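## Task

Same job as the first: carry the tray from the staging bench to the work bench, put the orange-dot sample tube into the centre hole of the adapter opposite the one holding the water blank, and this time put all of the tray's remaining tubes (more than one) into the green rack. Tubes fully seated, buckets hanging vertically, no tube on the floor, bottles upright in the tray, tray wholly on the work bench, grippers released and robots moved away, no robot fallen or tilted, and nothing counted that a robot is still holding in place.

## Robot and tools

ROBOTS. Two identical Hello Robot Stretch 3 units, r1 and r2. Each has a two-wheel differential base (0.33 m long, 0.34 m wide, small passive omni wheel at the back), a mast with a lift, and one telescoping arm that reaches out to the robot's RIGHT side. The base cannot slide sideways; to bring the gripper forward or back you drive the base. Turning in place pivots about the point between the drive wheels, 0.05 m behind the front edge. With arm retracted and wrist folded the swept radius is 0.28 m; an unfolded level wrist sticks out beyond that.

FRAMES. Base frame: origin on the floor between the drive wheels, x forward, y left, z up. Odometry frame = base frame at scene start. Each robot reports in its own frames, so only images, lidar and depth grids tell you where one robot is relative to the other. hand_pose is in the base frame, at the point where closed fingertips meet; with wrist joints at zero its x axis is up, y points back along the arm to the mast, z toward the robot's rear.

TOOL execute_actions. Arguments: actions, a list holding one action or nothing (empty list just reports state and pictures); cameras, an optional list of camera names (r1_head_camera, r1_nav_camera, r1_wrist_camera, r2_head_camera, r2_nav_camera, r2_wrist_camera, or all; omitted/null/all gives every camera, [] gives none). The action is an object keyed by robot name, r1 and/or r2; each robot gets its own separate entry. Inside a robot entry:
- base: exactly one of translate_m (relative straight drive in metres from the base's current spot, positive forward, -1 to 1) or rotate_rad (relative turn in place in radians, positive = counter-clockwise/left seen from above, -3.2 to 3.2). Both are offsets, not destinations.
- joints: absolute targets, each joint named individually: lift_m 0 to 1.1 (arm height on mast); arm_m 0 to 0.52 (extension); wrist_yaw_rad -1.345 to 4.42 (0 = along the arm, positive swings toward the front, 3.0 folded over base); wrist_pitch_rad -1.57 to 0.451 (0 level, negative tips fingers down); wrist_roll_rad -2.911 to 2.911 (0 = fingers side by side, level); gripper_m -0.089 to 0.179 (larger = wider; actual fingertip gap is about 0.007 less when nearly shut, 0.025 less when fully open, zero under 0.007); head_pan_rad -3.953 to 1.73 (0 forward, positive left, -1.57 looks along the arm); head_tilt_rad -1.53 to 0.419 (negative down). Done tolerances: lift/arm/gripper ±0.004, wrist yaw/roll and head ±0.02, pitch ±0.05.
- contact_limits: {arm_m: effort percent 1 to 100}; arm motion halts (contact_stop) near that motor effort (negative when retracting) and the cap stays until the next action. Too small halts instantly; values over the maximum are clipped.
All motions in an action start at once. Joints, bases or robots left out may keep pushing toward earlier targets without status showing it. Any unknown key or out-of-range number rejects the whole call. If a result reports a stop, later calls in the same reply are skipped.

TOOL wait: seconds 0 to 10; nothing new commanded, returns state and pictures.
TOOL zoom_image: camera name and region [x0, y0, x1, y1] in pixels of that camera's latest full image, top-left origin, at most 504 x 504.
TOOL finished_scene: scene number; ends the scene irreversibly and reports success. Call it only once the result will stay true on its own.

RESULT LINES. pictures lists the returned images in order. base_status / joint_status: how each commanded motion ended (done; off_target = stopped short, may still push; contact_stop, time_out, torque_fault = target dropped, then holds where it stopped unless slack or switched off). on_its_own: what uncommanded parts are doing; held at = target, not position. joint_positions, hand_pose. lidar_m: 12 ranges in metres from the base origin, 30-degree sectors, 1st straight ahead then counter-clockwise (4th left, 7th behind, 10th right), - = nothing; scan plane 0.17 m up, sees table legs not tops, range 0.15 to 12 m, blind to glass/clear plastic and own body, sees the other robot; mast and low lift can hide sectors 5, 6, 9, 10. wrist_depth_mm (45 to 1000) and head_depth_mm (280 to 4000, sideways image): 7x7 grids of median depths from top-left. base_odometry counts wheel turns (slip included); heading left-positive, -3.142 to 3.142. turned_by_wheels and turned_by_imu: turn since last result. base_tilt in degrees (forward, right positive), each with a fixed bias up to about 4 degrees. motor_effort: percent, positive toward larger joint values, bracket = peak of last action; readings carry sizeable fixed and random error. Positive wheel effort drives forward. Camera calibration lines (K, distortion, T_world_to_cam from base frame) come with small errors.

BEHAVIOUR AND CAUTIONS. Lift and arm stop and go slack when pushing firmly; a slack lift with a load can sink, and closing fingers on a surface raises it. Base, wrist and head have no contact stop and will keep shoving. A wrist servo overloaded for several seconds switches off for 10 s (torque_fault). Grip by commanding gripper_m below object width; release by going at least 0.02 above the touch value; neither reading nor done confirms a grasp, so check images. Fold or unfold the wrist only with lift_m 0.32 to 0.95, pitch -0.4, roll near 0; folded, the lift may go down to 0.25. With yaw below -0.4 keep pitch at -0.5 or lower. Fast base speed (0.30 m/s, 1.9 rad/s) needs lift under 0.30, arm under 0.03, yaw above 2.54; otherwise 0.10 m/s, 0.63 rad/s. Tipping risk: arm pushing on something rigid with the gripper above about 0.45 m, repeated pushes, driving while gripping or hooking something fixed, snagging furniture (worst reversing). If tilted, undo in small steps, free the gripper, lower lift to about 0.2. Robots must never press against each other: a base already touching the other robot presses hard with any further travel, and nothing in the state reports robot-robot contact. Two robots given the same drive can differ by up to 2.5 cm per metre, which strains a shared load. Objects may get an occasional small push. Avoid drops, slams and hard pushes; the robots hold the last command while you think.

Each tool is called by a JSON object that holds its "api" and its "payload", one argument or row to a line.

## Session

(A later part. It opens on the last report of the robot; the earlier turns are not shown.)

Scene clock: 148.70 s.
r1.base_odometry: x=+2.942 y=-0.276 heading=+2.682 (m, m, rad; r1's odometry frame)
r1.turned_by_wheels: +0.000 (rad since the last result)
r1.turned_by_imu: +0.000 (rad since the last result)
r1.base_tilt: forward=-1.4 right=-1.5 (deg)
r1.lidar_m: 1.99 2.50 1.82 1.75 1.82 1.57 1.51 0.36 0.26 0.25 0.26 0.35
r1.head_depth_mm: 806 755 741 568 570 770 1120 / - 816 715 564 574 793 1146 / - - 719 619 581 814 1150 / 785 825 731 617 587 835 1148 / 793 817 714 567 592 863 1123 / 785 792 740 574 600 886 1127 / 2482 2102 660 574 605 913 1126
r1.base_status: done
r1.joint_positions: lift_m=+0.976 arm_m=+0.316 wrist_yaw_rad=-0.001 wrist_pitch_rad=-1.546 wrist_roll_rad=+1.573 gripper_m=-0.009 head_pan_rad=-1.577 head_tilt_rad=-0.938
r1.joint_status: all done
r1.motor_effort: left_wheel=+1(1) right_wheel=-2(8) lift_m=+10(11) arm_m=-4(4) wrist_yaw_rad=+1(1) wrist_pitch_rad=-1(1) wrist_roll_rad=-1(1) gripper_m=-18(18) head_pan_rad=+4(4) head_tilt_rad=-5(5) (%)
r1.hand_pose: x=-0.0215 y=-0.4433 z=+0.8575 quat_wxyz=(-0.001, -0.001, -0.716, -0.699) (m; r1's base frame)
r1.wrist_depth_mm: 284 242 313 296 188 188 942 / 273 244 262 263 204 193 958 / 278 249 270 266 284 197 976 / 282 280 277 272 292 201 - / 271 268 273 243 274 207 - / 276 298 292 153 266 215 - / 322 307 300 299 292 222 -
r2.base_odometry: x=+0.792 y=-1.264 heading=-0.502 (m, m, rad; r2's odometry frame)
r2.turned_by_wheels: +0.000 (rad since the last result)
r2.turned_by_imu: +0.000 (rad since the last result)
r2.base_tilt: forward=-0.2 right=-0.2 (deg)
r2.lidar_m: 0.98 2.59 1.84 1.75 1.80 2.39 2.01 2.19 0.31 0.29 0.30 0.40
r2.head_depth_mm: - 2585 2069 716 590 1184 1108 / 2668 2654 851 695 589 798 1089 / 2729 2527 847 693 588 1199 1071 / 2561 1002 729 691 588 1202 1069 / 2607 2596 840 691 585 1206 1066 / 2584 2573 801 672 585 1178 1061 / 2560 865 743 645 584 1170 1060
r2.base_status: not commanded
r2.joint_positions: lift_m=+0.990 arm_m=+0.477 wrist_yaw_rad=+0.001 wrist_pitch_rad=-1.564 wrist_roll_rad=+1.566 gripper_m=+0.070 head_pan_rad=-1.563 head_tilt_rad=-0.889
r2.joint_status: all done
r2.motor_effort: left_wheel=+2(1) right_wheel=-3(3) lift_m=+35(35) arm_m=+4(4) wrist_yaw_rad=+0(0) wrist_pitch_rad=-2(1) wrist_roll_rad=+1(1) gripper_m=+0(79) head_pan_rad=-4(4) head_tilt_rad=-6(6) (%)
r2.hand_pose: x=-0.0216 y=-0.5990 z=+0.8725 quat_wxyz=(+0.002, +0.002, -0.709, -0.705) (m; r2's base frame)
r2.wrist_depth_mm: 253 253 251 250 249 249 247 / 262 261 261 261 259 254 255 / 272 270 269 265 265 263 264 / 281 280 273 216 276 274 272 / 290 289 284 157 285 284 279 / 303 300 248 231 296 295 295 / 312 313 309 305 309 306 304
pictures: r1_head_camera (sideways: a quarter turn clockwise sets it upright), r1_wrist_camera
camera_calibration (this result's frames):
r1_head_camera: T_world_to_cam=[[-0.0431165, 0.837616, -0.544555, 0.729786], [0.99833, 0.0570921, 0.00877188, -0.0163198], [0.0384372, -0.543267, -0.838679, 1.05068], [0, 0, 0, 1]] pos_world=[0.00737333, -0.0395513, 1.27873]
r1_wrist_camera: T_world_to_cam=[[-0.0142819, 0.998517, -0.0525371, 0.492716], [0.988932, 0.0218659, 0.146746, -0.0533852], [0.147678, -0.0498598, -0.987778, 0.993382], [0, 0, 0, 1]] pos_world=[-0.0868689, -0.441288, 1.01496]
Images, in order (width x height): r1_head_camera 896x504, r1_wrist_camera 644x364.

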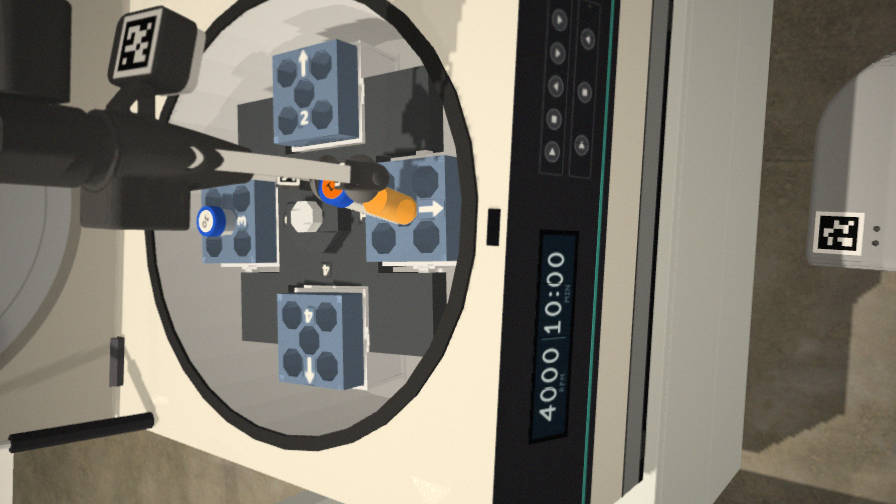

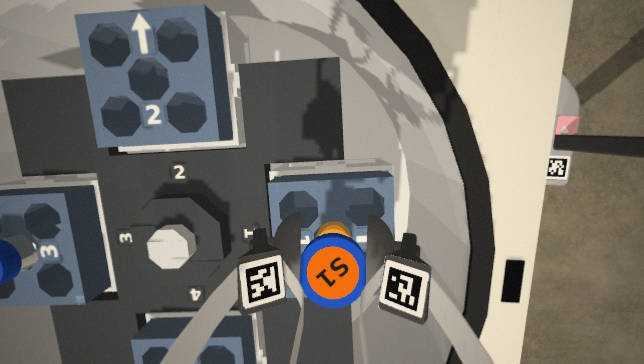

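{"api": "execute_actions", "payload": {
  "actions": [
    {"r1":{"base":{"translate_m":0.008},"joints":{"lift_m":0.955}},"r2":{"base":{"translate_m":0.277},"joints":{"lift_m":1.04,"arm_m":0.503}}}
  ],
  "cameras": ["r1_head_camera","r1_wrist_camera","r2_wrist_camera"]
}}

Scene clock: 153.83 s.
r1.base_odometry: x=+2.935 y=-0.273 heading=+2.682 (m, m, rad; r1's odometry frame)
r1.turned_by_wheels: +0.000 (rad since the last result)
r1.turned_by_imu: +0.000 (rad since the last result)
r1.base_tilt: forward=-1.4 right=-1.5 (deg)
r1.lidar_m: 1.98 2.50 1.82 1.75 1.81 1.57 1.52 0.36 0.26 0.25 0.26 0.35
r1.head_depth_mm: - 788 736 569 568 772 1119 / - 829 718 566 574 792 1150 / 776 - 712 618 580 813 1152 / 786 819 743 639 586 838 1156 / 793 815 722 569 592 863 1119 / 782 782 746 574 600 887 1118 / 2498 2126 660 575 605 914 1126
r1.base_status: done
r1.joint_positions: lift_m=+0.956 arm_m=+0.316 wrist_yaw_rad=-0.001 wrist_pitch_rad=-1.546 wrist_roll_rad=+1.573 gripper_m=-0.009 head_pan_rad=-1.577 head_tilt_rad=-0.938
r1.joint_status: all done
r1.motor_effort: left_wheel=+1(5) right_wheel=-2(4) lift_m=+9(10) arm_m=-4(4) wrist_yaw_rad=+0(1) wrist_pitch_rad=-1(1) wrist_roll_rad=-1(1) gripper_m=-19(17) head_pan_rad=+4(4) head_tilt_rad=-4(5) (%)
r1.hand_pose: x=-0.0215 y=-0.4433 z=+0.8376 quat_wxyz=(-0.001, -0.001, -0.716, -0.699) (m; r1's base frame)
r1.wrist_depth_mm: 235 218 242 292 169 170 922 / 247 222 242 240 221 173 917 / 255 242 249 247 300 177 924 / 262 260 255 250 281 181 - / 256 243 252 214 273 187 - / 260 275 272 154 243 193 - / 291 281 276 274 288 197 -
r2.base_odometry: x=+1.034 y=-1.398 heading=-0.502 (m, m, rad; r2's odometry frame)
r2.turned_by_wheels: +0.000 (rad since the last result)
r2.turned_by_imu: -0.001 (rad since the last result)
r2.base_tilt: forward=-0.2 right=-0.2 (deg)
r2.lidar_m: 0.94 2.61 1.85 1.76 1.81 2.40 2.29 0.42 0.30 0.28 0.29 0.38
r2.head_depth_mm: 2659 2653 758 698 591 1205 1076 / 2620 2647 848 696 589 1183 1069 / 2555 2594 798 654 589 1182 1071 / - 2516 738 658 587 1175 1070 / 2567 2600 812 652 586 1175 1066 / 2587 2622 739 619 584 1180 1065 / 2574 2599 809 653 584 537 1061
r2.base_status: done
r2.joint_positions: lift_m=+1.040 arm_m=+0.503 wrist_yaw_rad=+0.001 wrist_pitch_rad=-1.564 wrist_roll_rad=+1.566 gripper_m=+0.070 head_pan_rad=-1.563 head_tilt_rad=-0.889
r2.joint_status: all done
r2.motor_effort: left_wheel=+3(6) right_wheel=-3(6) lift_m=+47(50) arm_m=+4(4) wrist_yaw_rad=-1(1) wrist_pitch_rad=-1(1) wrist_roll_rad=+1(1) gripper_m=+0(0) head_pan_rad=-5(4) head_tilt_rad=-6(6) (%)
r2.hand_pose: x=-0.0216 y=-0.6250 z=+0.9221 quat_wxyz=(+0.002, +0.002, -0.709, -0.705) (m; r2's base frame)
r2.wrist_depth_mm: 300 299 300 301 296 296 293 / 313 310 307 304 306 298 303 / 299 304 314 308 313 308 312 / 185 231 326 260 324 316 324 / 188 335 323 269 334 331 332 / 359 330 352 283 347 323 346 / 373 327 362 298 363 295 362
pictures: r1_head_camera (sideways: a quarter turn clockwise sets it upright), r1_wrist_camera, r2_wrist_camera
camera_calibration (this result's frames):
r1_head_camera: T_world_to_cam=[[-0.0431274, 0.837616, -0.544555, 0.729786], [0.99833, 0.0571052, 0.00877188, -0.0163198], [0.0384444, -0.543267, -0.838679, 1.05068], [0, 0, 0, 1]] pos_world=[0.00737384, -0.0395513, 1.27873]
r1_wrist_camera: T_world_to_cam=[[-0.0142827, 0.998517, -0.0525372, 0.491668], [0.988932, 0.0218667, 0.146746, -0.0504582], [0.147678, -0.0498598, -0.987778, 0.973682], [0, 0, 0, 1]] pos_world=[-0.0868689, -0.441288, 0.995017]
r2_wrist_camera: T_world_to_cam=[[0.0268467, 0.999615, -0.00701886, 0.632204], [0.973091, -0.0245256, 0.229111, -0.179944], [0.228851, -0.0129809, -0.973375, 1.06371], [0, 0, 0, 1]] pos_world=[-0.0853026, -0.622565, 1.08106]
Images, in order (width x height): r1_head_camera 896x504, r1_wrist_camera 644x364, r2_wrist_camera 644x364.

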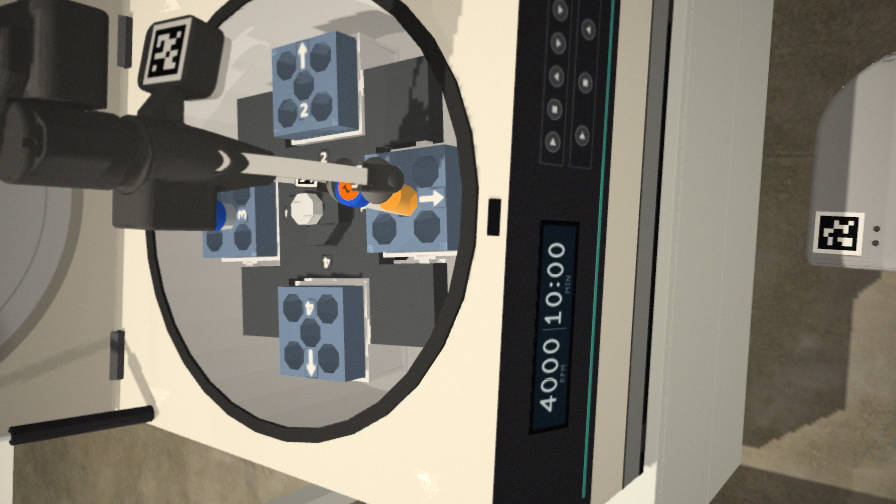

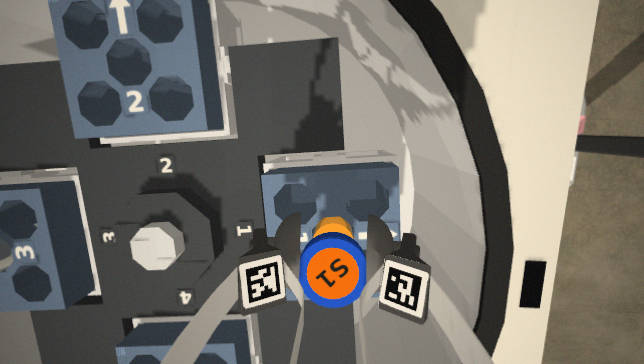

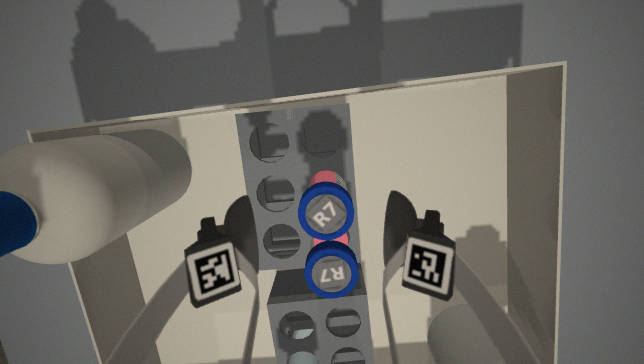

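{"api": "execute_actions", "payload": {
  "actions": [
    {"r1":{"base":{"translate_m":0.01},"joints":{"lift_m":0.925}},"r2":{"joints":{"lift_m":0.995,"arm_m":0.499}}}
  ],
  "cameras": []
}}

{"api": "execute_actions", "payload": {
  "actions": [
    {"r1":{"joints":{"gripper_m":0.07}},"r2":{"joints":{"gripper_m":-0.01}}}
  ],
  "cameras": []
}}

{"api": "execute_actions", "payload": {
  "actions": [
    {"r1":{"joints":{"lift_m":1.0,"arm_m":0.2}},"r2":{"joints":{"lift_m":1.1}}}
  ],
  "cameras": ["r1_head_camera","r1_wrist_camera","r2_wrist_camera"]
}}

Scene clock: 157.17 s.
r1.base_odometry: x=+2.926 y=-0.269 heading=+2.682 (m, m, rad; r1's odometry frame)
r1.turned_by_wheels: +0.000 (rad since the last result)
r1.turned_by_imu: +0.000 (rad since the last result)
r1.base_tilt: forward=-1.5 right=-1.5 (deg)
r1.lidar_m: 1.97 2.50 1.82 1.75 1.81 1.58 1.53 0.36 0.26 0.25 0.26 0.35
r1.head_depth_mm: - 776 734 568 569 770 1114 / - - 719 657 574 791 1152 / 783 - 713 587 581 811 1152 / 789 828 727 626 586 838 1147 / 795 816 717 569 592 860 1124 / 780 776 710 574 599 887 1126 / 2532 2102 690 574 605 911 1126
r1.base_status: done
r1.joint_positions: lift_m=+0.926 arm_m=+0.316 wrist_yaw_rad=-0.001 wrist_pitch_rad=-1.546 wrist_roll_rad=+1.573 gripper_m=-0.009 head_pan_rad=-1.577 head_tilt_rad=-0.938
r1.joint_status: all done
r1.motor_effort: left_wheel=+1(5) right_wheel=-2(3) lift_m=+10(11) arm_m=-4(4) wrist_yaw_rad=+1(1) wrist_pitch_rad=-2(1) wrist_roll_rad=-1(1) gripper_m=-19(17) head_pan_rad=+4(4) head_tilt_rad=-5(5) (%)
r1.hand_pose: x=-0.0215 y=-0.4433 z=+0.8076 quat_wxyz=(-0.001, -0.001, -0.716, -0.699) (m; r1's base frame)
r1.wrist_depth_mm: 187 185 209 208 185 140 140 / 196 191 210 210 242 144 144 / 226 223 220 217 289 148 148 / 229 225 224 215 258 158 153 / 237 210 228 197 271 166 157 / 243 220 239 154 237 166 163 / 253 247 246 242 279 166 -
r2.base_odometry: x=+1.034 y=-1.398 heading=-0.502 (m, m, rad; r2's odometry frame)
r2.turned_by_wheels: +0.000 (rad since the last result)
r2.turned_by_imu: +0.000 (rad since the last result)
r2.base_tilt: forward=-0.2 right=-0.2 (deg)
r2.lidar_m: 0.94 2.61 1.85 1.76 1.81 2.40 2.28 0.42 0.30 0.28 0.29 0.38
r2.head_depth_mm: - 2637 757 697 590 1214 1075 / 2671 2634 847 696 590 1182 1073 / 2682 2533 796 655 588 1182 1068 / - 996 743 659 586 1180 1066 / 2588 2625 812 654 586 1180 1065 / 2572 2604 737 620 583 1176 1064 / 2543 2602 810 654 582 537 1062
r2.base_status: not commanded
r2.joint_positions: lift_m=+0.995 arm_m=+0.499 wrist_yaw_rad=+0.001 wrist_pitch_rad=-1.564 wrist_roll_rad=+1.566 gripper_m=+0.070 head_pan_rad=-1.563 head_tilt_rad=-0.889
r2.joint_status: all done
r2.motor_effort: left_wheel=+2(2) right_wheel=-3(3) lift_m=+35(41) arm_m=-1(3) wrist_yaw_rad=-1(1) wrist_pitch_rad=-1(1) wrist_roll_rad=+1(1) gripper_m=+0(1) head_pan_rad=-4(5) head_tilt_rad=-6(6) (%)
r2.hand_pose: x=-0.0216 y=-0.6216 z=+0.8775 quat_wxyz=(+0.002, +0.002, -0.709, -0.705) (m; r2's base frame)
r2.wrist_depth_mm: 261 256 255 257 252 253 252 / 267 265 263 261 259 258 216 / 259 269 267 211 270 265 220 / 178 235 278 216 278 275 242 / 172 293 289 159 287 282 249 / 259 301 277 174 301 296 255 / 261 311 313 242 311 294 262
pictures: none
No camera images: the call's "cameras" was empty. Leave "cameras" out to get every camera's image.

Scene clock: 158.47 s.
r1.base_odometry: x=+2.926 y=-0.269 heading=+2.682 (m, m, rad; r1's odometry frame)
r1.turned_by_wheels: +0.000 (rad since the last result)
r1.turned_by_imu: +0.000 (rad since the last result)
r1.base_tilt: forward=-1.4 right=-1.4 (deg)
r1.lidar_m: 1.97 2.50 1.82 1.75 1.81 1.59 1.52 0.36 0.26 0.25 0.26 0.35
r1.head_depth_mm: - 775 733 569 570 769 1114 / - - 718 657 575 793 1145 / 782 - 712 556 581 816 1154 / 787 829 728 625 586 836 1149 / 794 813 715 570 592 859 1125 / 781 775 711 574 600 885 1124 / 2561 2110 690 575 605 913 1126
r1.base_status: not commanded
r1.joint_positions: lift_m=+0.926 arm_m=+0.316 wrist_yaw_rad=-0.001 wrist_pitch_rad=-1.546 wrist_roll_rad=+1.573 gripper_m=+0.070 head_pan_rad=-1.577 head_tilt_rad=-0.938
r1.joint_status: all done
r1.motor_effort: left_wheel=+1(1) right_wheel=-2(2) lift_m=+10(10) arm_m=-4(4) wrist_yaw_rad=+1(0) wrist_pitch_rad=-2(1) wrist_roll_rad=-1(1) gripper_m=+1(90) head_pan_rad=+4(4) head_tilt_rad=-5(5) (%)
r1.hand_pose: x=-0.0215 y=-0.4433 z=+0.8076 quat_wxyz=(-0.001, -0.001, -0.716, -0.699) (m; r1's base frame)
r1.wrist_depth_mm: 188 184 209 207 185 140 140 / 195 191 212 211 243 143 143 / 225 221 218 216 288 147 147 / 231 226 224 204 253 157 152 / 235 211 229 197 233 166 157 / 242 221 - 207 216 163 162 / 254 246 243 242 273 166 -
r2.base_odometry: x=+1.034 y=-1.398 heading=-0.502 (m, m, rad; r2's odometry frame)
r2.turned_by_wheels: +0.000 (rad since the last result)
r2.turned_by_imu: +0.000 (rad since the last result)
r2.base_tilt: forward=-0.2 right=-0.2 (deg)
r2.lidar_m: 0.93 2.61 1.85 1.76 1.81 2.40 2.28 0.42 0.30 0.28 0.29 0.38
r2.head_depth_mm: - 2625 759 697 591 1212 1075 / 2661 2648 849 695 591 1184 1071 / 2660 2535 794 654 587 1184 1068 / - 996 739 659 587 1180 1068 / 2569 2612 811 653 585 1177 1066 / 2573 2606 738 620 585 1177 1062 / 2531 2586 809 652 583 537 1065
r2.base_status: not commanded
r2.joint_positions: lift_m=+0.995 arm_m=+0.499 wrist_yaw_rad=+0.001 wrist_pitch_rad=-1.564 wrist_roll_rad=+1.566 gripper_m=-0.009 head_pan_rad=-1.563 head_tilt_rad=-0.889
r2.joint_status: all done
r2.motor_effort: left_wheel=+2(2) right_wheel=-3(3) lift_m=+35(35) arm_m=-1(1) wrist_yaw_rad=-1(1) wrist_pitch_rad=-1(2) wrist_roll_rad=+1(1) gripper_m=-14(90) head_pan_rad=-4(4) head_tilt_rad=-6(6) (%)
r2.hand_pose: x=-0.0216 y=-0.6216 z=+0.8775 quat_wxyz=(+0.002, +0.002, -0.709, -0.705) (m; r2's base frame)
r2.wrist_depth_mm: 258 256 256 256 253 250 252 / 266 265 262 262 260 258 216 / 257 272 265 210 268 266 221 / 177 237 278 216 278 274 241 / 173 291 288 157 286 282 247 / 258 300 300 167 301 296 255 / 265 310 311 240 309 302 261
pictures: none
No camera images: the call's "cameras" was empty. Leave "cameras" out to get every camera's image.

Scene clock: 160.57 s.
r1.base_odometry: x=+2.926 y=-0.269 heading=+2.682 (m, m, rad; r1's odometry frame)
r1.turned_by_wheels: +0.000 (rad since the last result)
r1.turned_by_imu: +0.000 (rad since the last result)
r1.base_tilt: forward=-1.4 right=-1.5 (deg)
r1.lidar_m: 1.97 2.50 1.82 1.75 1.81 1.58 1.52 0.36 0.26 0.25 0.26 0.35
r1.head_depth_mm: - - 717 569 569 773 1114 / - - 714 659 575 791 1149 / 783 - 711 620 580 813 1149 / 787 833 728 626 586 836 1150 / 792 815 715 570 594 861 1123 / 782 777 711 574 599 889 1129 / 2541 2106 690 575 605 912 1123
r1.base_status: not commanded
r1.joint_positions: lift_m=+0.999 arm_m=+0.200 wrist_yaw_rad=-0.001 wrist_pitch_rad=-1.546 wrist_roll_rad=+1.573 gripper_m=+0.070 head_pan_rad=-1.577 head_tilt_rad=-0.938
r1.joint_status: all done
r1.motor_effort: left_wheel=+2(1) right_wheel=-2(1) lift_m=+29(31) arm_m=-4(4) wrist_yaw_rad=+1(1) wrist_pitch_rad=-2(2) wrist_roll_rad=-1(1) gripper_m=+0(0) head_pan_rad=+4(4) head_tilt_rad=-4(4) (%)
r1.hand_pose: x=-0.0215 y=-0.3273 z=+0.8813 quat_wxyz=(-0.001, -0.001, -0.716, -0.699) (m; r1's base frame)
r1.wrist_depth_mm: 266 312 218 215 1000 970 946 / 267 291 296 220 298 - 960 / 303 299 299 228 288 - - / 293 307 281 234 - - - / 298 313 283 243 - - - / 328 320 - 249 - - - / 314 317 349 255 - - -
r2.base_odometry: x=+1.034 y=-1.398 heading=-0.502 (m, m, rad; r2's odometry frame)
r2.turned_by_wheels: +0.000 (rad since the last result)
r2.turned_by_imu: +0.000 (rad since the last result)
r2.base_tilt: forward=-0.1 right=-0.2 (deg)
r2.lidar_m: 0.94 2.62 1.85 1.76 1.81 2.39 2.29 0.42 0.30 0.28 0.29 0.38
r2.head_depth_mm: 2634 2640 758 698 591 1209 1070 / 2642 2633 850 695 589 1189 1074 / 2626 2625 798 656 586 1183 1071 / 2676 2610 744 657 588 1179 1069 / 2575 2599 814 653 585 1178 1066 / 2563 2600 739 621 585 1177 1065 / 2557 2600 810 654 582 538 1061
r2.base_status: not commanded
r2.joint_positions: lift_m=+1.100 arm_m=+0.499 wrist_yaw_rad=+0.001 wrist_pitch_rad=-1.564 wrist_roll_rad=+1.566 gripper_m=-0.009 head_pan_rad=-1.563 head_tilt_rad=-0.889
r2.joint_status: all done
r2.motor_effort: left_wheel=+2(2) right_wheel=-3(3) lift_m=+48(50) arm_m=-1(1) wrist_yaw_rad=+0(0) wrist_pitch_rad=-1(2) wrist_roll_rad=+1(1) gripper_m=-15(14) head_pan_rad=-4(5) head_tilt_rad=-6(6) (%)
r2.hand_pose: x=-0.0216 y=-0.6216 z=+0.9821 quat_wxyz=(+0.002, +0.002, -0.709, -0.705) (m; r2's base frame)
r2.wrist_depth_mm: 356 362 359 354 352 354 347 / 371 374 371 366 361 358 363 / 381 324 376 369 376 371 372 / 235 248 393 329 386 379 388 / 412 392 405 156 399 396 401 / 428 414 421 354 410 409 414 / - 443 428 357 401 423 435
pictures: r1_head_camera (sideways: a quarter turn clockwise sets it upright), r1_wrist_camera, r2_wrist_camera
camera_calibration (this result's frames):
r1_head_camera: T_world_to_cam=[[-0.0431462, 0.837664, -0.544479, 0.729688], [0.998328, 0.0571271, 0.0087776, -0.0163273], [0.0384572, -0.54319, -0.838728, 1.05074], [0, 0, 0, 1]] pos_world=[0.00737476, -0.0395492, 1.27873]
r1_wrist_camera: T_world_to_cam=[[-0.0144791, 0.998509, -0.0526318, 0.37824], [0.988929, 0.0220749, 0.146741, -0.0593381], [0.147684, -0.0499244, -0.987774, 1.02264], [0, 0, 0, 1]] pos_world=[-0.08687, -0.325311, 1.03875]
r2_wrist_camera: T_world_to_cam=[[0.026847, 0.999615, -0.00701898, 0.62924], [0.973091, -0.0245259, 0.229112, -0.1936], [0.228851, -0.0129811, -0.973375, 1.12213], [0, 0, 0, 1]] pos_world=[-0.0853026, -0.619179, 1.14102]
Images, in order (width x height): r1_head_camera 896x504, r1_wrist_camera 644x364, r2_wrist_camera 644x364.

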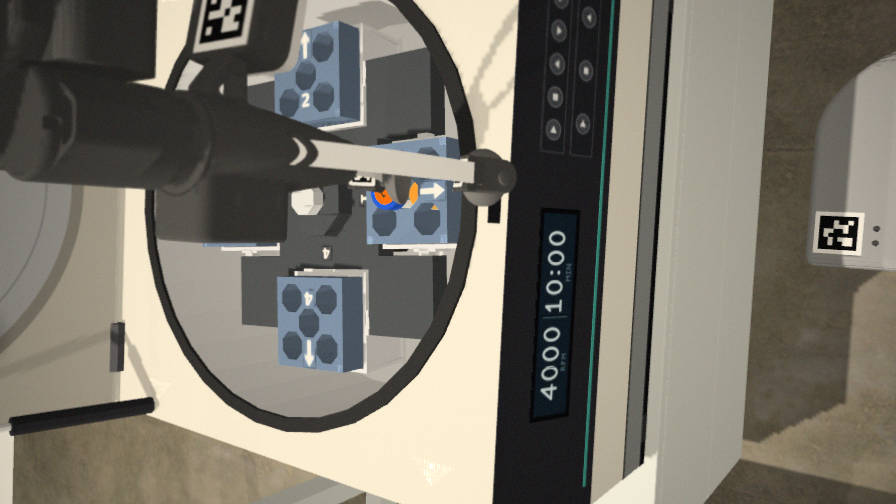

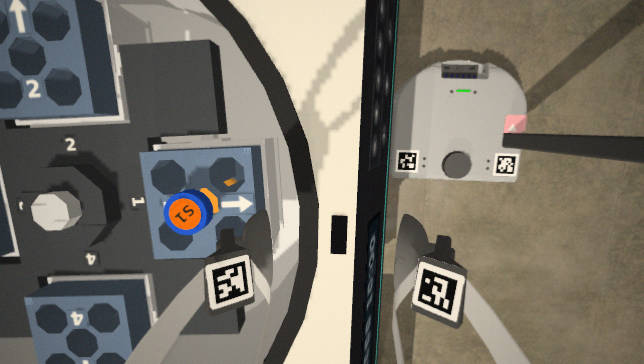

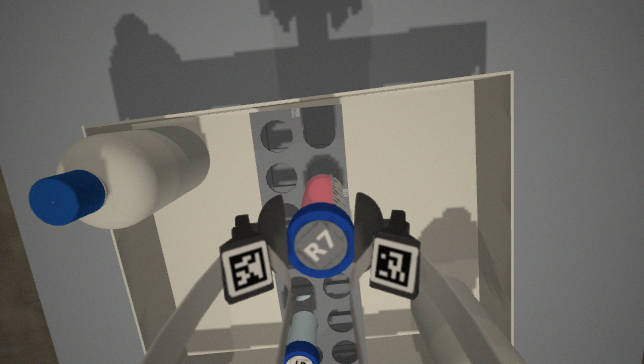

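{"api": "execute_actions", "payload": {
  "actions": [
    {"r1":{"base":{"translate_m":0.24},"joints":{"arm_m":0.05,"lift_m":1.0,"wrist_pitch_rad":-0.8,"wrist_roll_rad":0,"gripper_m":0.08,"head_pan_rad":-2.1,"head_tilt_rad":-0.75}},"r2":{"base":{"translate_m":-0.237},"joints":{"arm_m":0.48}}}
  ],
  "cameras": ["r1_head_camera"]
}}

{"api": "execute_actions", "payload": {
  "actions": [
    {"r1":{"base":{"translate_m":0.1}},"r2":{"joints":{"lift_m":1.055}}}
  ],
  "cameras": ["r2_head_camera","r2_wrist_camera"]
}}

Scene clock: 171.87 s.
r1.base_odometry: x=+2.711 y=-0.162 heading=+2.682 (m, m, rad; r1's odometry frame)
r1.turned_by_wheels: +0.000 (rad since the last result)
r1.turned_by_imu: +0.001 (rad since the last result)
r1.base_tilt: forward=-1.4 right=-1.4 (deg)
r1.lidar_m: 1.73 2.51 1.83 1.75 1.81 1.83 1.76 0.35 0.26 0.25 0.26 0.40
r1.head_depth_mm: 2320 2383 - - 657 819 1145 / 2648 - - - 612 741 1110 / 855 - - - 583 649 920 / 807 - - - 557 589 769 / 770 - - - 546 554 677 / 730 - - - - 526 656 / 707 776 - - - 743 666
r1.base_status: done
r1.joint_positions: lift_m=+0.999 arm_m=+0.050 wrist_yaw_rad=-0.001 wrist_pitch_rad=-0.815 wrist_roll_rad=+0.003 gripper_m=+0.080 head_pan_rad=-2.093 head_tilt_rad=-0.754
r1.joint_status: all done
r1.motor_effort: left_wheel=+1(6) right_wheel=-2(2) lift_m=+29(29) arm_m=-4(5) wrist_yaw_rad=+1(0) wrist_pitch_rad=+6(7) wrist_roll_rad=-1(3) gripper_m=-1(51) head_pan_rad=-5(45) head_tilt_rad=+2(15) (%)
r1.hand_pose: x=-0.0217 y=-0.3535 z=+0.9351 quat_wxyz=(+0.648, +0.280, -0.650, -0.281) (m; r1's base frame)
r1.wrist_depth_mm: 576 578 - 510 510 506 487 / 502 507 - 450 506 477 491 / 443 464 - 497 431 435 427 / 397 - - 336 397 404 394 / 363 - - 305 309 352 338 / 336 - 541 279 276 339 361 / 354 661 614 257 254 253 249
r2.base_odometry: x=+0.827 y=-1.284 heading=-0.502 (m, m, rad; r2's odometry frame)
r2.turned_by_wheels: +0.000 (rad since the last result)
r2.turned_by_imu: +0.001 (rad since the last result)
r2.base_tilt: forward=-0.2 right=-0.3 (deg)
r2.lidar_m: 0.98 2.60 1.84 1.75 1.79 2.39 2.06 2.24 0.31 0.29 0.30 0.40
r2.head_depth_mm: 2655 2622 2013 697 590 747 1106 / 2654 2641 852 695 589 966 1070 / 2676 2631 820 694 588 1209 1071 / 2650 2621 749 692 587 1206 1071 / 2595 2612 840 691 584 1197 1061 / 2602 2510 763 656 584 1177 1066 / 2548 2605 743 643 584 1172 1065
r2.base_status: done
r2.joint_positions: lift_m=+1.100 arm_m=+0.480 wrist_yaw_rad=+0.001 wrist_pitch_rad=-1.564 wrist_roll_rad=+1.566 gripper_m=-0.009 head_pan_rad=-1.563 head_tilt_rad=-0.889
r2.joint_status: all done
r2.motor_effort: left_wheel=+2(3) right_wheel=-2(10) lift_m=+48(48) arm_m=-1(2) wrist_yaw_rad=-1(1) wrist_pitch_rad=-1(1) wrist_roll_rad=+1(1) gripper_m=-15(15) head_pan_rad=-5(4) head_tilt_rad=-6(6) (%)
r2.hand_pose: x=-0.0216 y=-0.6026 z=+0.9821 quat_wxyz=(+0.002, +0.002, -0.709, -0.705) (m; r2's base frame)
r2.wrist_depth_mm: 358 361 358 355 352 351 350 / 371 372 366 363 362 365 360 / 386 383 379 313 376 373 371 / 397 397 391 356 389 385 388 / 410 407 410 156 403 401 404 / 423 427 419 405 396 413 418 / 450 429 385 378 430 427 438
pictures: r1_head_camera (sideways: a quarter turn clockwise sets it upright)
camera_calibration (this result's frames):
r1_head_camera: T_world_to_cam=[[0.319071, 0.651284, -0.688493, 0.915116], [0.896788, -0.44245, -0.00293701, -0.000457444], [-0.306537, -0.616495, -0.725237, 0.905278], [0, 0, 0, 1]] pos_world=[-0.0140755, -0.0381036, 1.28659]
Images, in order (width x height): r1_head_camera 896x504.

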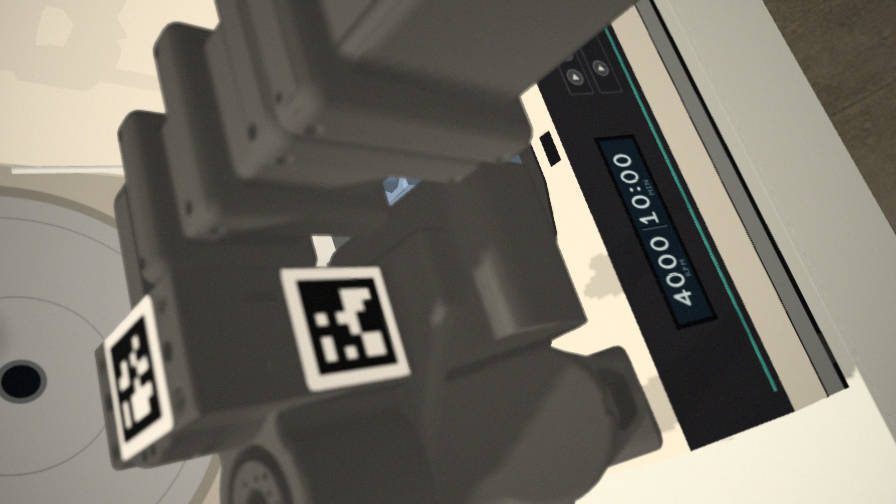

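Scene clock: 173.83 s.
r1.base_odometry: x=+2.621 y=-0.118 heading=+2.682 (m, m, rad; r1's odometry frame)
r1.turned_by_wheels: +0.000 (rad since the last result)
r1.turned_by_imu: +0.000 (rad since the last result)
r1.base_tilt: forward=-1.5 right=-1.4 (deg)
r1.lidar_m: 1.63 2.50 1.82 1.75 1.81 1.93 1.86 0.35 0.26 0.25 0.34 1.32
r1.head_depth_mm: 2447 2534 - - 656 817 1149 / 925 - - - 610 739 1106 / 844 - - - 584 647 920 / 806 - - - 558 587 766 / 766 - - - 557 691 692 / 729 - - - - 758 690 / 706 769 - - - 1301 1164
r1.base_status: done
r1.joint_positions: lift_m=+0.999 arm_m=+0.050 wrist_yaw_rad=-0.001 wrist_pitch_rad=-0.815 wrist_roll_rad=+0.003 gripper_m=+0.080 head_pan_rad=-2.093 head_tilt_rad=-0.754
r1.joint_status: not commanded
r1.motor_effort: left_wheel=+1(5) right_wheel=-2(3) lift_m=+29(29) arm_m=-4(4) wrist_yaw_rad=+0(0) wrist_pitch_rad=+6(6) wrist_roll_rad=-1(1) gripper_m=-1(0) head_pan_rad=-5(4) head_tilt_rad=+1(2) (%)
r1.hand_pose: x=-0.0217 y=-0.3535 z=+0.9351 quat_wxyz=(+0.648, +0.280, -0.650, -0.281) (m; r1's base frame)
r1.wrist_depth_mm: 578 578 598 - 487 516 504 / 499 504 529 - 444 500 480 / 448 441 - 759 387 427 436 / 394 393 - 659 339 388 398 / 355 357 - 595 313 305 353 / 327 330 - 542 345 275 280 / 302 306 - 498 263 252 251
r2.base_odometry: x=+0.827 y=-1.284 heading=-0.502 (m, m, rad; r2's odometry frame)
r2.turned_by_wheels: +0.000 (rad since the last result)
r2.turned_by_imu: +0.000 (rad since the last result)
r2.base_tilt: forward=-0.2 right=-0.2 (deg)
r2.lidar_m: 0.98 2.60 1.84 1.75 1.80 2.39 2.05 2.23 0.31 0.29 0.30 0.40
r2.head_depth_mm: 2640 2648 2023 697 591 744 1111 / 2626 2629 846 696 589 969 1069 / 2640 2626 822 694 589 1204 1071 / - 2610 727 692 587 1203 1069 / 2581 2594 839 690 587 1200 1063 / 2566 2487 764 656 585 1178 1063 / 2555 2577 743 643 583 1172 1065
r2.base_status: not commanded
r2.joint_positions: lift_m=+1.055 arm_m=+0.480 wrist_yaw_rad=+0.001 wrist_pitch_rad=-1.564 wrist_roll_rad=+1.566 gripper_m=-0.009 head_pan_rad=-1.563 head_tilt_rad=-0.889
r2.joint_status: all done
r2.motor_effort: left_wheel=+1(2) right_wheel=-2(2) lift_m=+36(42) arm_m=-1(1) wrist_yaw_rad=-1(1) wrist_pitch_rad=-1(1) wrist_roll_rad=+1(1) gripper_m=-15(15) head_pan_rad=-5(4) head_tilt_rad=-6(6) (%)
r2.hand_pose: x=-0.0216 y=-0.6026 z=+0.9375 quat_wxyz=(+0.002, +0.002, -0.709, -0.705) (m; r2's base frame)
r2.wrist_depth_mm: 317 315 314 310 309 311 307 / 326 327 323 321 320 319 319 / 336 337 334 270 336 329 331 / 351 352 343 283 344 343 338 / 363 362 360 157 357 353 352 / 377 374 377 371 373 363 363 / 393 388 357 344 330 382 381
pictures: r2_head_camera (sideways: a quarter turn clockwise sets it upright), r2_wrist_camera
camera_calibration (this result's frames):
r2_head_camera: T_world_to_cam=[[-0.00522109, 0.754106, -0.656732, 0.874436], [0.999688, -0.0121111, -0.0218544, 0.0216294], [-0.0244343, -0.656642, -0.753807, 0.940968], [0, 0, 0, 1]] pos_world=[0.00593475, -0.041276, 1.28405]
r2_wrist_camera: T_world_to_cam=[[0.0268474, 0.999615, -0.00701898, 0.609936], [0.973091, -0.0245262, 0.229112, -0.182914], [0.228851, -0.0129811, -0.973375, 1.07895], [0, 0, 0, 1]] pos_world=[-0.0853026, -0.600181, 1.09642]
Images, in order (width x height): r2_head_camera 896x504, r2_wrist_camera 644x364.

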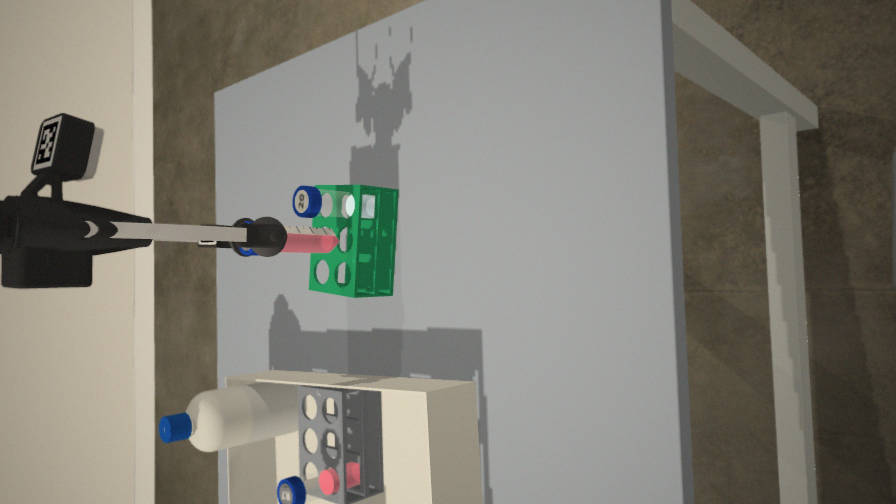

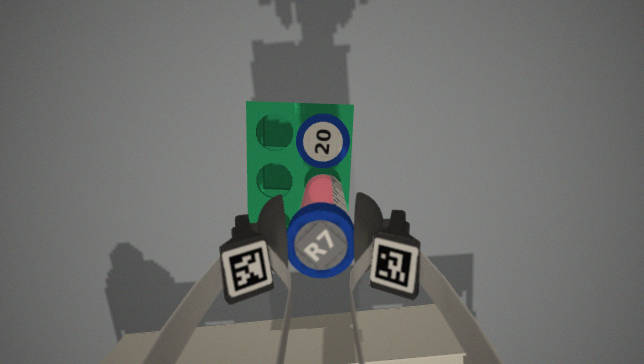

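{"api": "execute_actions", "payload": {
  "actions": [
    {"r1":{"base":{"translate_m":0.15},"joints":{"lift_m":1.1,"head_pan_rad":-2.4,"head_tilt_rad":-0.65}},"r2":{"joints":{"lift_m":0.99}}}
  ],
  "cameras": ["r1_head_camera"]
}}

{"api": "execute_actions", "payload": {
  "actions": [
    {"r1":{"base":{"translate_m":0.1}},"r2":{"joints":{"gripper_m":0.07}}}
  ],
  "cameras": []
}}

{"api": "execute_actions", "payload": {
  "actions": [
    {"r1":{"base":{"translate_m":0.3},"joints":{"lift_m":1.0,"head_pan_rad":-1.57,"head_tilt_rad":-0.9}},"r2":{"base":{"translate_m":0.277},"joints":{"lift_m":1.04,"arm_m":0.496}}}
  ],
  "cameras": ["r2_head_camera","r2_wrist_camera"]
}}

Scene clock: 177.87 s.
r1.base_odometry: x=+2.487 y=-0.051 heading=+2.682 (m, m, rad; r1's odometry frame)
r1.turned_by_wheels: +0.000 (rad since the last result)
r1.turned_by_imu: +0.001 (rad since the last result)
r1.base_tilt: forward=-1.4 right=-1.6 (deg)
r1.lidar_m: 1.49 2.50 1.82 1.76 1.82 2.10 2.02 0.35 0.28 0.28 0.29 1.31
r1.head_depth_mm: - 2182 2340 804 894 1278 1208 / - 2375 2447 784 731 900 1188 / 2443 2620 1025 797 662 740 963 / 2560 1140 1051 859 619 629 736 / - 1005 1033 816 637 712 692 / - 922 974 876 706 787 730 / 782 - - 786 901 822 1161
r1.base_status: done
r1.joint_positions: lift_m=+1.099 arm_m=+0.050 wrist_yaw_rad=-0.001 wrist_pitch_rad=-0.814 wrist_roll_rad=+0.003 gripper_m=+0.080 head_pan_rad=-2.393 head_tilt_rad=-0.656
r1.joint_status: all done
r1.motor_effort: left_wheel=+1(5) right_wheel=-2(2) lift_m=+29(29) arm_m=-4(4) wrist_yaw_rad=+1(1) wrist_pitch_rad=+6(6) wrist_roll_rad=-2(2) gripper_m=+0(1) head_pan_rad=-5(33) head_tilt_rad=+3(11) (%)
r1.hand_pose: x=-0.0217 y=-0.3537 z=+1.0353 quat_wxyz=(+0.648, +0.279, -0.650, -0.281) (m; r1's base frame)
r1.wrist_depth_mm: 775 758 758 - - 577 576 / 672 661 651 691 - 570 593 / 581 584 580 597 814 529 552 / 523 523 521 - 748 474 502 / 477 466 482 - 697 418 469 / 431 425 415 - 636 388 374 / 397 395 392 - 588 360 344
r2.base_odometry: x=+0.827 y=-1.284 heading=-0.502 (m, m, rad; r2's odometry frame)
r2.turned_by_wheels: +0.000 (rad since the last result)
r2.turned_by_imu: +0.000 (rad since the last result)
r2.base_tilt: forward=-0.2 right=-0.2 (deg)
r2.lidar_m: 0.98 2.60 1.83 1.75 1.80 2.38 2.05 2.24 0.31 0.29 0.30 0.40
r2.head_depth_mm: - 2583 2009 699 591 747 1109 / 2671 2650 849 697 590 970 1072 / 2713 2509 823 694 587 1204 1072 / 2553 1004 728 693 587 1201 1070 / 2592 2620 841 691 586 1198 1069 / 2585 2496 761 655 583 1174 1065 / 2563 2567 744 642 583 1176 1063
r2.base_status: not commanded
r2.joint_positions: lift_m=+0.990 arm_m=+0.480 wrist_yaw_rad=+0.001 wrist_pitch_rad=-1.564 wrist_roll_rad=+1.566 gripper_m=-0.009 head_pan_rad=-1.563 head_tilt_rad=-0.889
r2.joint_status: all done
r2.motor_effort: left_wheel=+3(1) right_wheel=-2(3) lift_m=+33(37) arm_m=-1(1) wrist_yaw_rad=+0(1) wrist_pitch_rad=-1(1) wrist_roll_rad=+1(1) gripper_m=-15(15) head_pan_rad=-4(4) head_tilt_rad=-6(6) (%)
r2.hand_pose: x=-0.0216 y=-0.6026 z=+0.8726 quat_wxyz=(+0.002, +0.002, -0.709, -0.705) (m; r2's base frame)
r2.wrist_depth_mm: 253 252 252 250 249 249 246 / 261 261 260 259 259 255 253 / 273 270 266 147 265 266 263 / 279 278 273 152 274 274 272 / 290 289 285 157 288 284 283 / 302 304 300 263 299 294 292 / 316 312 313 307 306 303 305
pictures: r1_head_camera (sideways: a quarter turn clockwise sets it upright)
camera_calibration (this result's frames):
r1_head_camera: T_world_to_cam=[[0.444996, 0.479424, -0.756394, 1.00284], [0.725623, -0.688031, -0.00920014, 0.00874134], [-0.524833, -0.544763, -0.654052, 0.814023], [0, 0, 0, 1]] pos_world=[-0.0253766, -0.0313216, 1.29104]
Images, in order (width x height): r1_head_camera 896x504.

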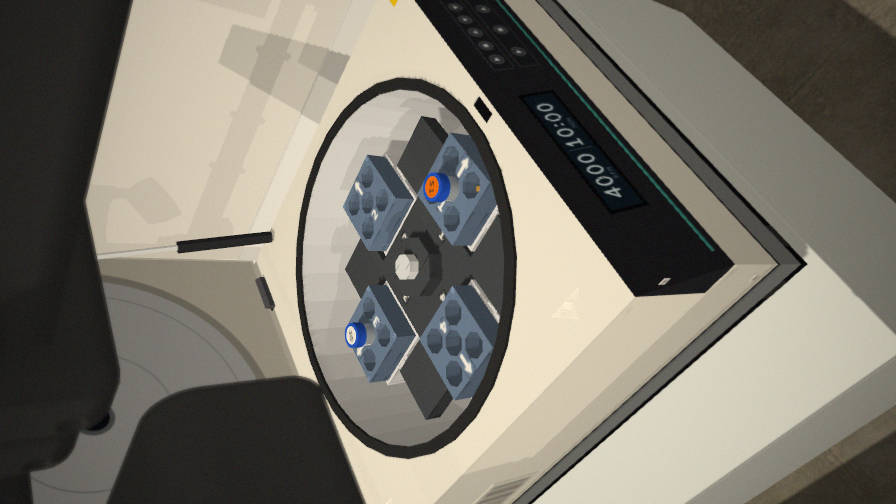

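Scene clock: 179.83 s.
r1.base_odometry: x=+2.397 y=-0.007 heading=+2.682 (m, m, rad; r1's odometry frame)
r1.turned_by_wheels: +0.000 (rad since the last result)
r1.turned_by_imu: +0.000 (rad since the last result)
r1.base_tilt: forward=-1.5 right=-1.4 (deg)
r1.lidar_m: 1.39 2.50 1.83 1.75 1.82 2.20 0.98 0.35 0.33 0.28 0.96 1.31
r1.head_depth_mm: - 2280 994 802 887 1278 1211 / - 2511 1044 765 731 898 1183 / 2575 2709 1079 846 664 748 959 / 1022 1095 1082 843 686 779 744 / - 1000 1031 767 831 801 901 / - 920 948 842 922 891 1140 / 783 - - 1056 1000 1094 493
r1.base_status: done
r1.joint_positions: lift_m=+1.099 arm_m=+0.050 wrist_yaw_rad=-0.001 wrist_pitch_rad=-0.814 wrist_roll_rad=+0.003 gripper_m=+0.080 head_pan_rad=-2.393 head_tilt_rad=-0.656
r1.joint_status: not commanded
r1.motor_effort: left_wheel=+1(4) right_wheel=-1(1) lift_m=+28(29) arm_m=-4(4) wrist_yaw_rad=+0(1) wrist_pitch_rad=+6(6) wrist_roll_rad=-1(2) gripper_m=+0(0) head_pan_rad=-5(5) head_tilt_rad=+2(3) (%)
r1.hand_pose: x=-0.0217 y=-0.3537 z=+1.0353 quat_wxyz=(+0.648, +0.279, -0.650, -0.281) (m; r1's base frame)
r1.wrist_depth_mm: 776 768 743 740 - 618 569 / 658 661 649 640 - 601 580 / 584 588 568 567 - 594 570 / 528 516 519 507 804 592 469 / 466 469 470 461 720 580 413 / 433 429 420 420 606 542 382 / 395 394 392 386 601 541 380
r2.base_odometry: x=+0.827 y=-1.284 heading=-0.502 (m, m, rad; r2's odometry frame)
r2.turned_by_wheels: +0.000 (rad since the last result)
r2.turned_by_imu: +0.000 (rad since the last result)
r2.base_tilt: forward=-0.2 right=-0.3 (deg)
r2.lidar_m: 0.98 2.60 1.84 1.75 1.80 2.39 2.05 2.23 0.31 0.29 0.30 0.40
r2.head_depth_mm: - 2604 2005 698 591 746 1107 / 2676 2644 849 695 588 967 1070 / 2729 2520 822 694 589 1205 1066 / 2542 1002 739 690 587 1197 1065 / 2582 2614 841 689 586 1197 1071 / 2561 2505 763 656 584 1174 1064 / 2551 2598 742 642 584 1174 1064
r2.base_status: not commanded
r2.joint_positions: lift_m=+0.990 arm_m=+0.480 wrist_yaw_rad=+0.001 wrist_pitch_rad=-1.564 wrist_roll_rad=+1.566 gripper_m=+0.070 head_pan_rad=-1.563 head_tilt_rad=-0.889
r2.joint_status: all done
r2.motor_effort: left_wheel=+2(1) right_wheel=-2(2) lift_m=+35(35) arm_m=-1(1) wrist_yaw_rad=-1(1) wrist_pitch_rad=-1(1) wrist_roll_rad=+1(1) gripper_m=+0(80) head_pan_rad=-5(4) head_tilt_rad=-6(6) (%)
r2.hand_pose: x=-0.0216 y=-0.6025 z=+0.8725 quat_wxyz=(+0.002, +0.002, -0.709, -0.705) (m; r2's base frame)
r2.wrist_depth_mm: 254 254 252 250 250 248 245 / 262 260 261 260 257 255 254 / 269 271 265 147 265 264 263 / 280 281 272 152 276 274 272 / 294 290 285 156 284 283 283 / 300 300 303 251 299 293 294 / 315 312 311 310 307 302 303
pictures: none
No camera images: the call's "cameras" was empty. Leave "cameras" out to get every camera's image.

Scene clock: 183.80 s.
r1.base_odometry: x=+2.128 y=+0.126 heading=+2.683 (m, m, rad; r1's odometry frame)
r1.turned_by_wheels: +0.000 (rad since the last result)
r1.turned_by_imu: +0.001 (rad since the last result)
r1.base_tilt: forward=-1.4 right=-1.5 (deg)
r1.lidar_m: 1.10 2.50 1.82 1.76 1.82 2.49 0.98 0.43 0.46 0.93 0.96 1.10
r1.head_depth_mm: 2699 - - - 568 1233 1112 / 2703 - - - 569 1232 1146 / 2736 970 - - 569 1232 1143 / 2718 917 763 638 570 1256 1145 / 2780 917 762 653 570 1257 1128 / 2714 915 763 653 571 1253 1131 / 2718 921 764 653 572 1258 1129
r1.base_status: done
r1.joint_positions: lift_m=+1.001 arm_m=+0.050 wrist_yaw_rad=-0.001 wrist_pitch_rad=-0.814 wrist_roll_rad=+0.003 gripper_m=+0.080 head_pan_rad=-1.577 head_tilt_rad=-0.889
r1.joint_status: all done
r1.motor_effort: left_wheel=+1(5) right_wheel=-2(4) lift_m=+10(24) arm_m=-4(4) wrist_yaw_rad=+1(0) wrist_pitch_rad=+6(6) wrist_roll_rad=-1(1) gripper_m=+1(0) head_pan_rad=+4(54) head_tilt_rad=-5(22) (%)
r1.hand_pose: x=-0.0217 y=-0.3538 z=+0.9365 quat_wxyz=(+0.648, +0.279, -0.650, -0.281) (m; r1's base frame)
r1.wrist_depth_mm: 477 571 571 571 570 557 - / 459 502 502 497 493 490 701 / 434 446 447 440 433 436 439 / 395 400 395 389 388 385 381 / 357 355 363 355 358 351 351 / 328 329 321 324 323 320 318 / 302 302 298 301 296 295 296
r2.base_odometry: x=+1.070 y=-1.417 heading=-0.502 (m, m, rad; r2's odometry frame)
r2.turned_by_wheels: +0.000 (rad since the last result)
r2.turned_by_imu: -0.001 (rad since the last result)
r2.base_tilt: forward=-0.2 right=-0.2 (deg)
r2.lidar_m: 0.90 2.62 1.85 1.76 1.81 2.40 2.32 0.42 0.29 0.28 0.29 0.38
r2.head_depth_mm: 2629 2649 762 697 591 1183 1070 / 2617 2639 848 663 588 1186 1071 / 2548 2518 770 651 588 1180 1068 / - 2645 765 658 588 1177 1071 / 2566 2634 757 641 585 1178 1065 / 2553 2616 822 619 584 1180 1065 / 2576 2573 834 686 583 536 1066
r2.base_status: done
r2.joint_positions: lift_m=+1.040 arm_m=+0.496 wrist_yaw_rad=+0.001 wrist_pitch_rad=-1.564 wrist_roll_rad=+1.566 gripper_m=+0.070 head_pan_rad=-1.563 head_tilt_rad=-0.889
r2.joint_status: all done
r2.motor_effort: left_wheel=+2(5) right_wheel=-3(5) lift_m=+47(50) arm_m=+4(5) wrist_yaw_rad=-1(1) wrist_pitch_rad=-1(1) wrist_roll_rad=+1(1) gripper_m=+0(0) head_pan_rad=-4(5) head_tilt_rad=-6(7) (%)
r2.hand_pose: x=-0.0216 y=-0.6179 z=+0.9221 quat_wxyz=(+0.002, +0.002, -0.709, -0.705) (m; r2's base frame)
r2.wrist_depth_mm: 300 301 296 292 290 267 291 / 234 279 300 303 304 294 302 / 183 247 312 309 314 306 310 / 196 328 324 262 326 317 325 / 340 339 333 279 335 332 335 / 356 336 353 290 347 313 349 / 377 328 367 291 349 251 361
pictures: r2_head_camera (sideways: a quarter turn clockwise sets it upright), r2_wrist_camera
camera_calibration (this result's frames):
r2_head_camera: T_world_to_cam=[[-0.005221, 0.754106, -0.656732, 0.874436], [0.999688, -0.0121112, -0.0218544, 0.0216294], [-0.0244344, -0.656642, -0.753807, 0.940968], [0, 0, 0, 1]] pos_world=[0.00593474, -0.041276, 1.28405]
r2_wrist_camera: T_world_to_cam=[[0.026847, 0.999617, -0.00678089, 0.624918], [0.973091, -0.0245804, 0.229105, -0.1798], [0.228851, -0.0127492, -0.973378, 1.06396], [0, 0, 0, 1]] pos_world=[-0.0853026, -0.615533, 1.08106]
Images, in order (width x height): r2_head_camera 896x504, r2_wrist_camera 644x364.

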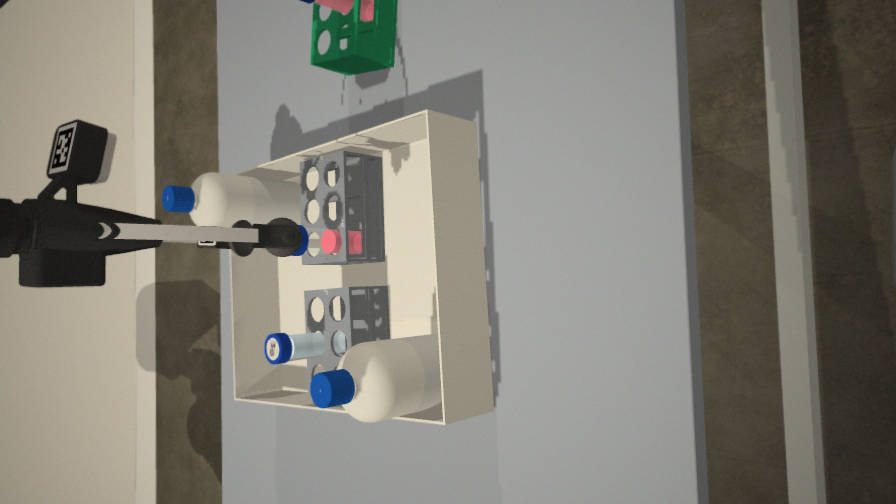

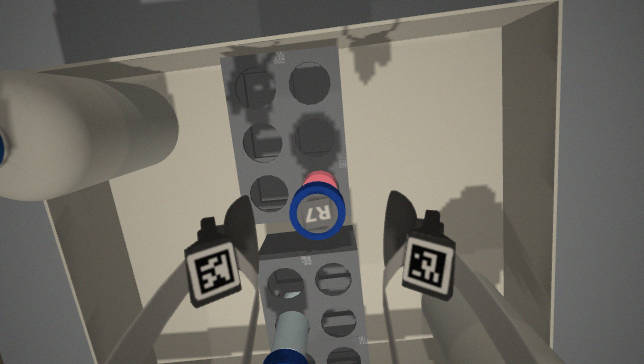

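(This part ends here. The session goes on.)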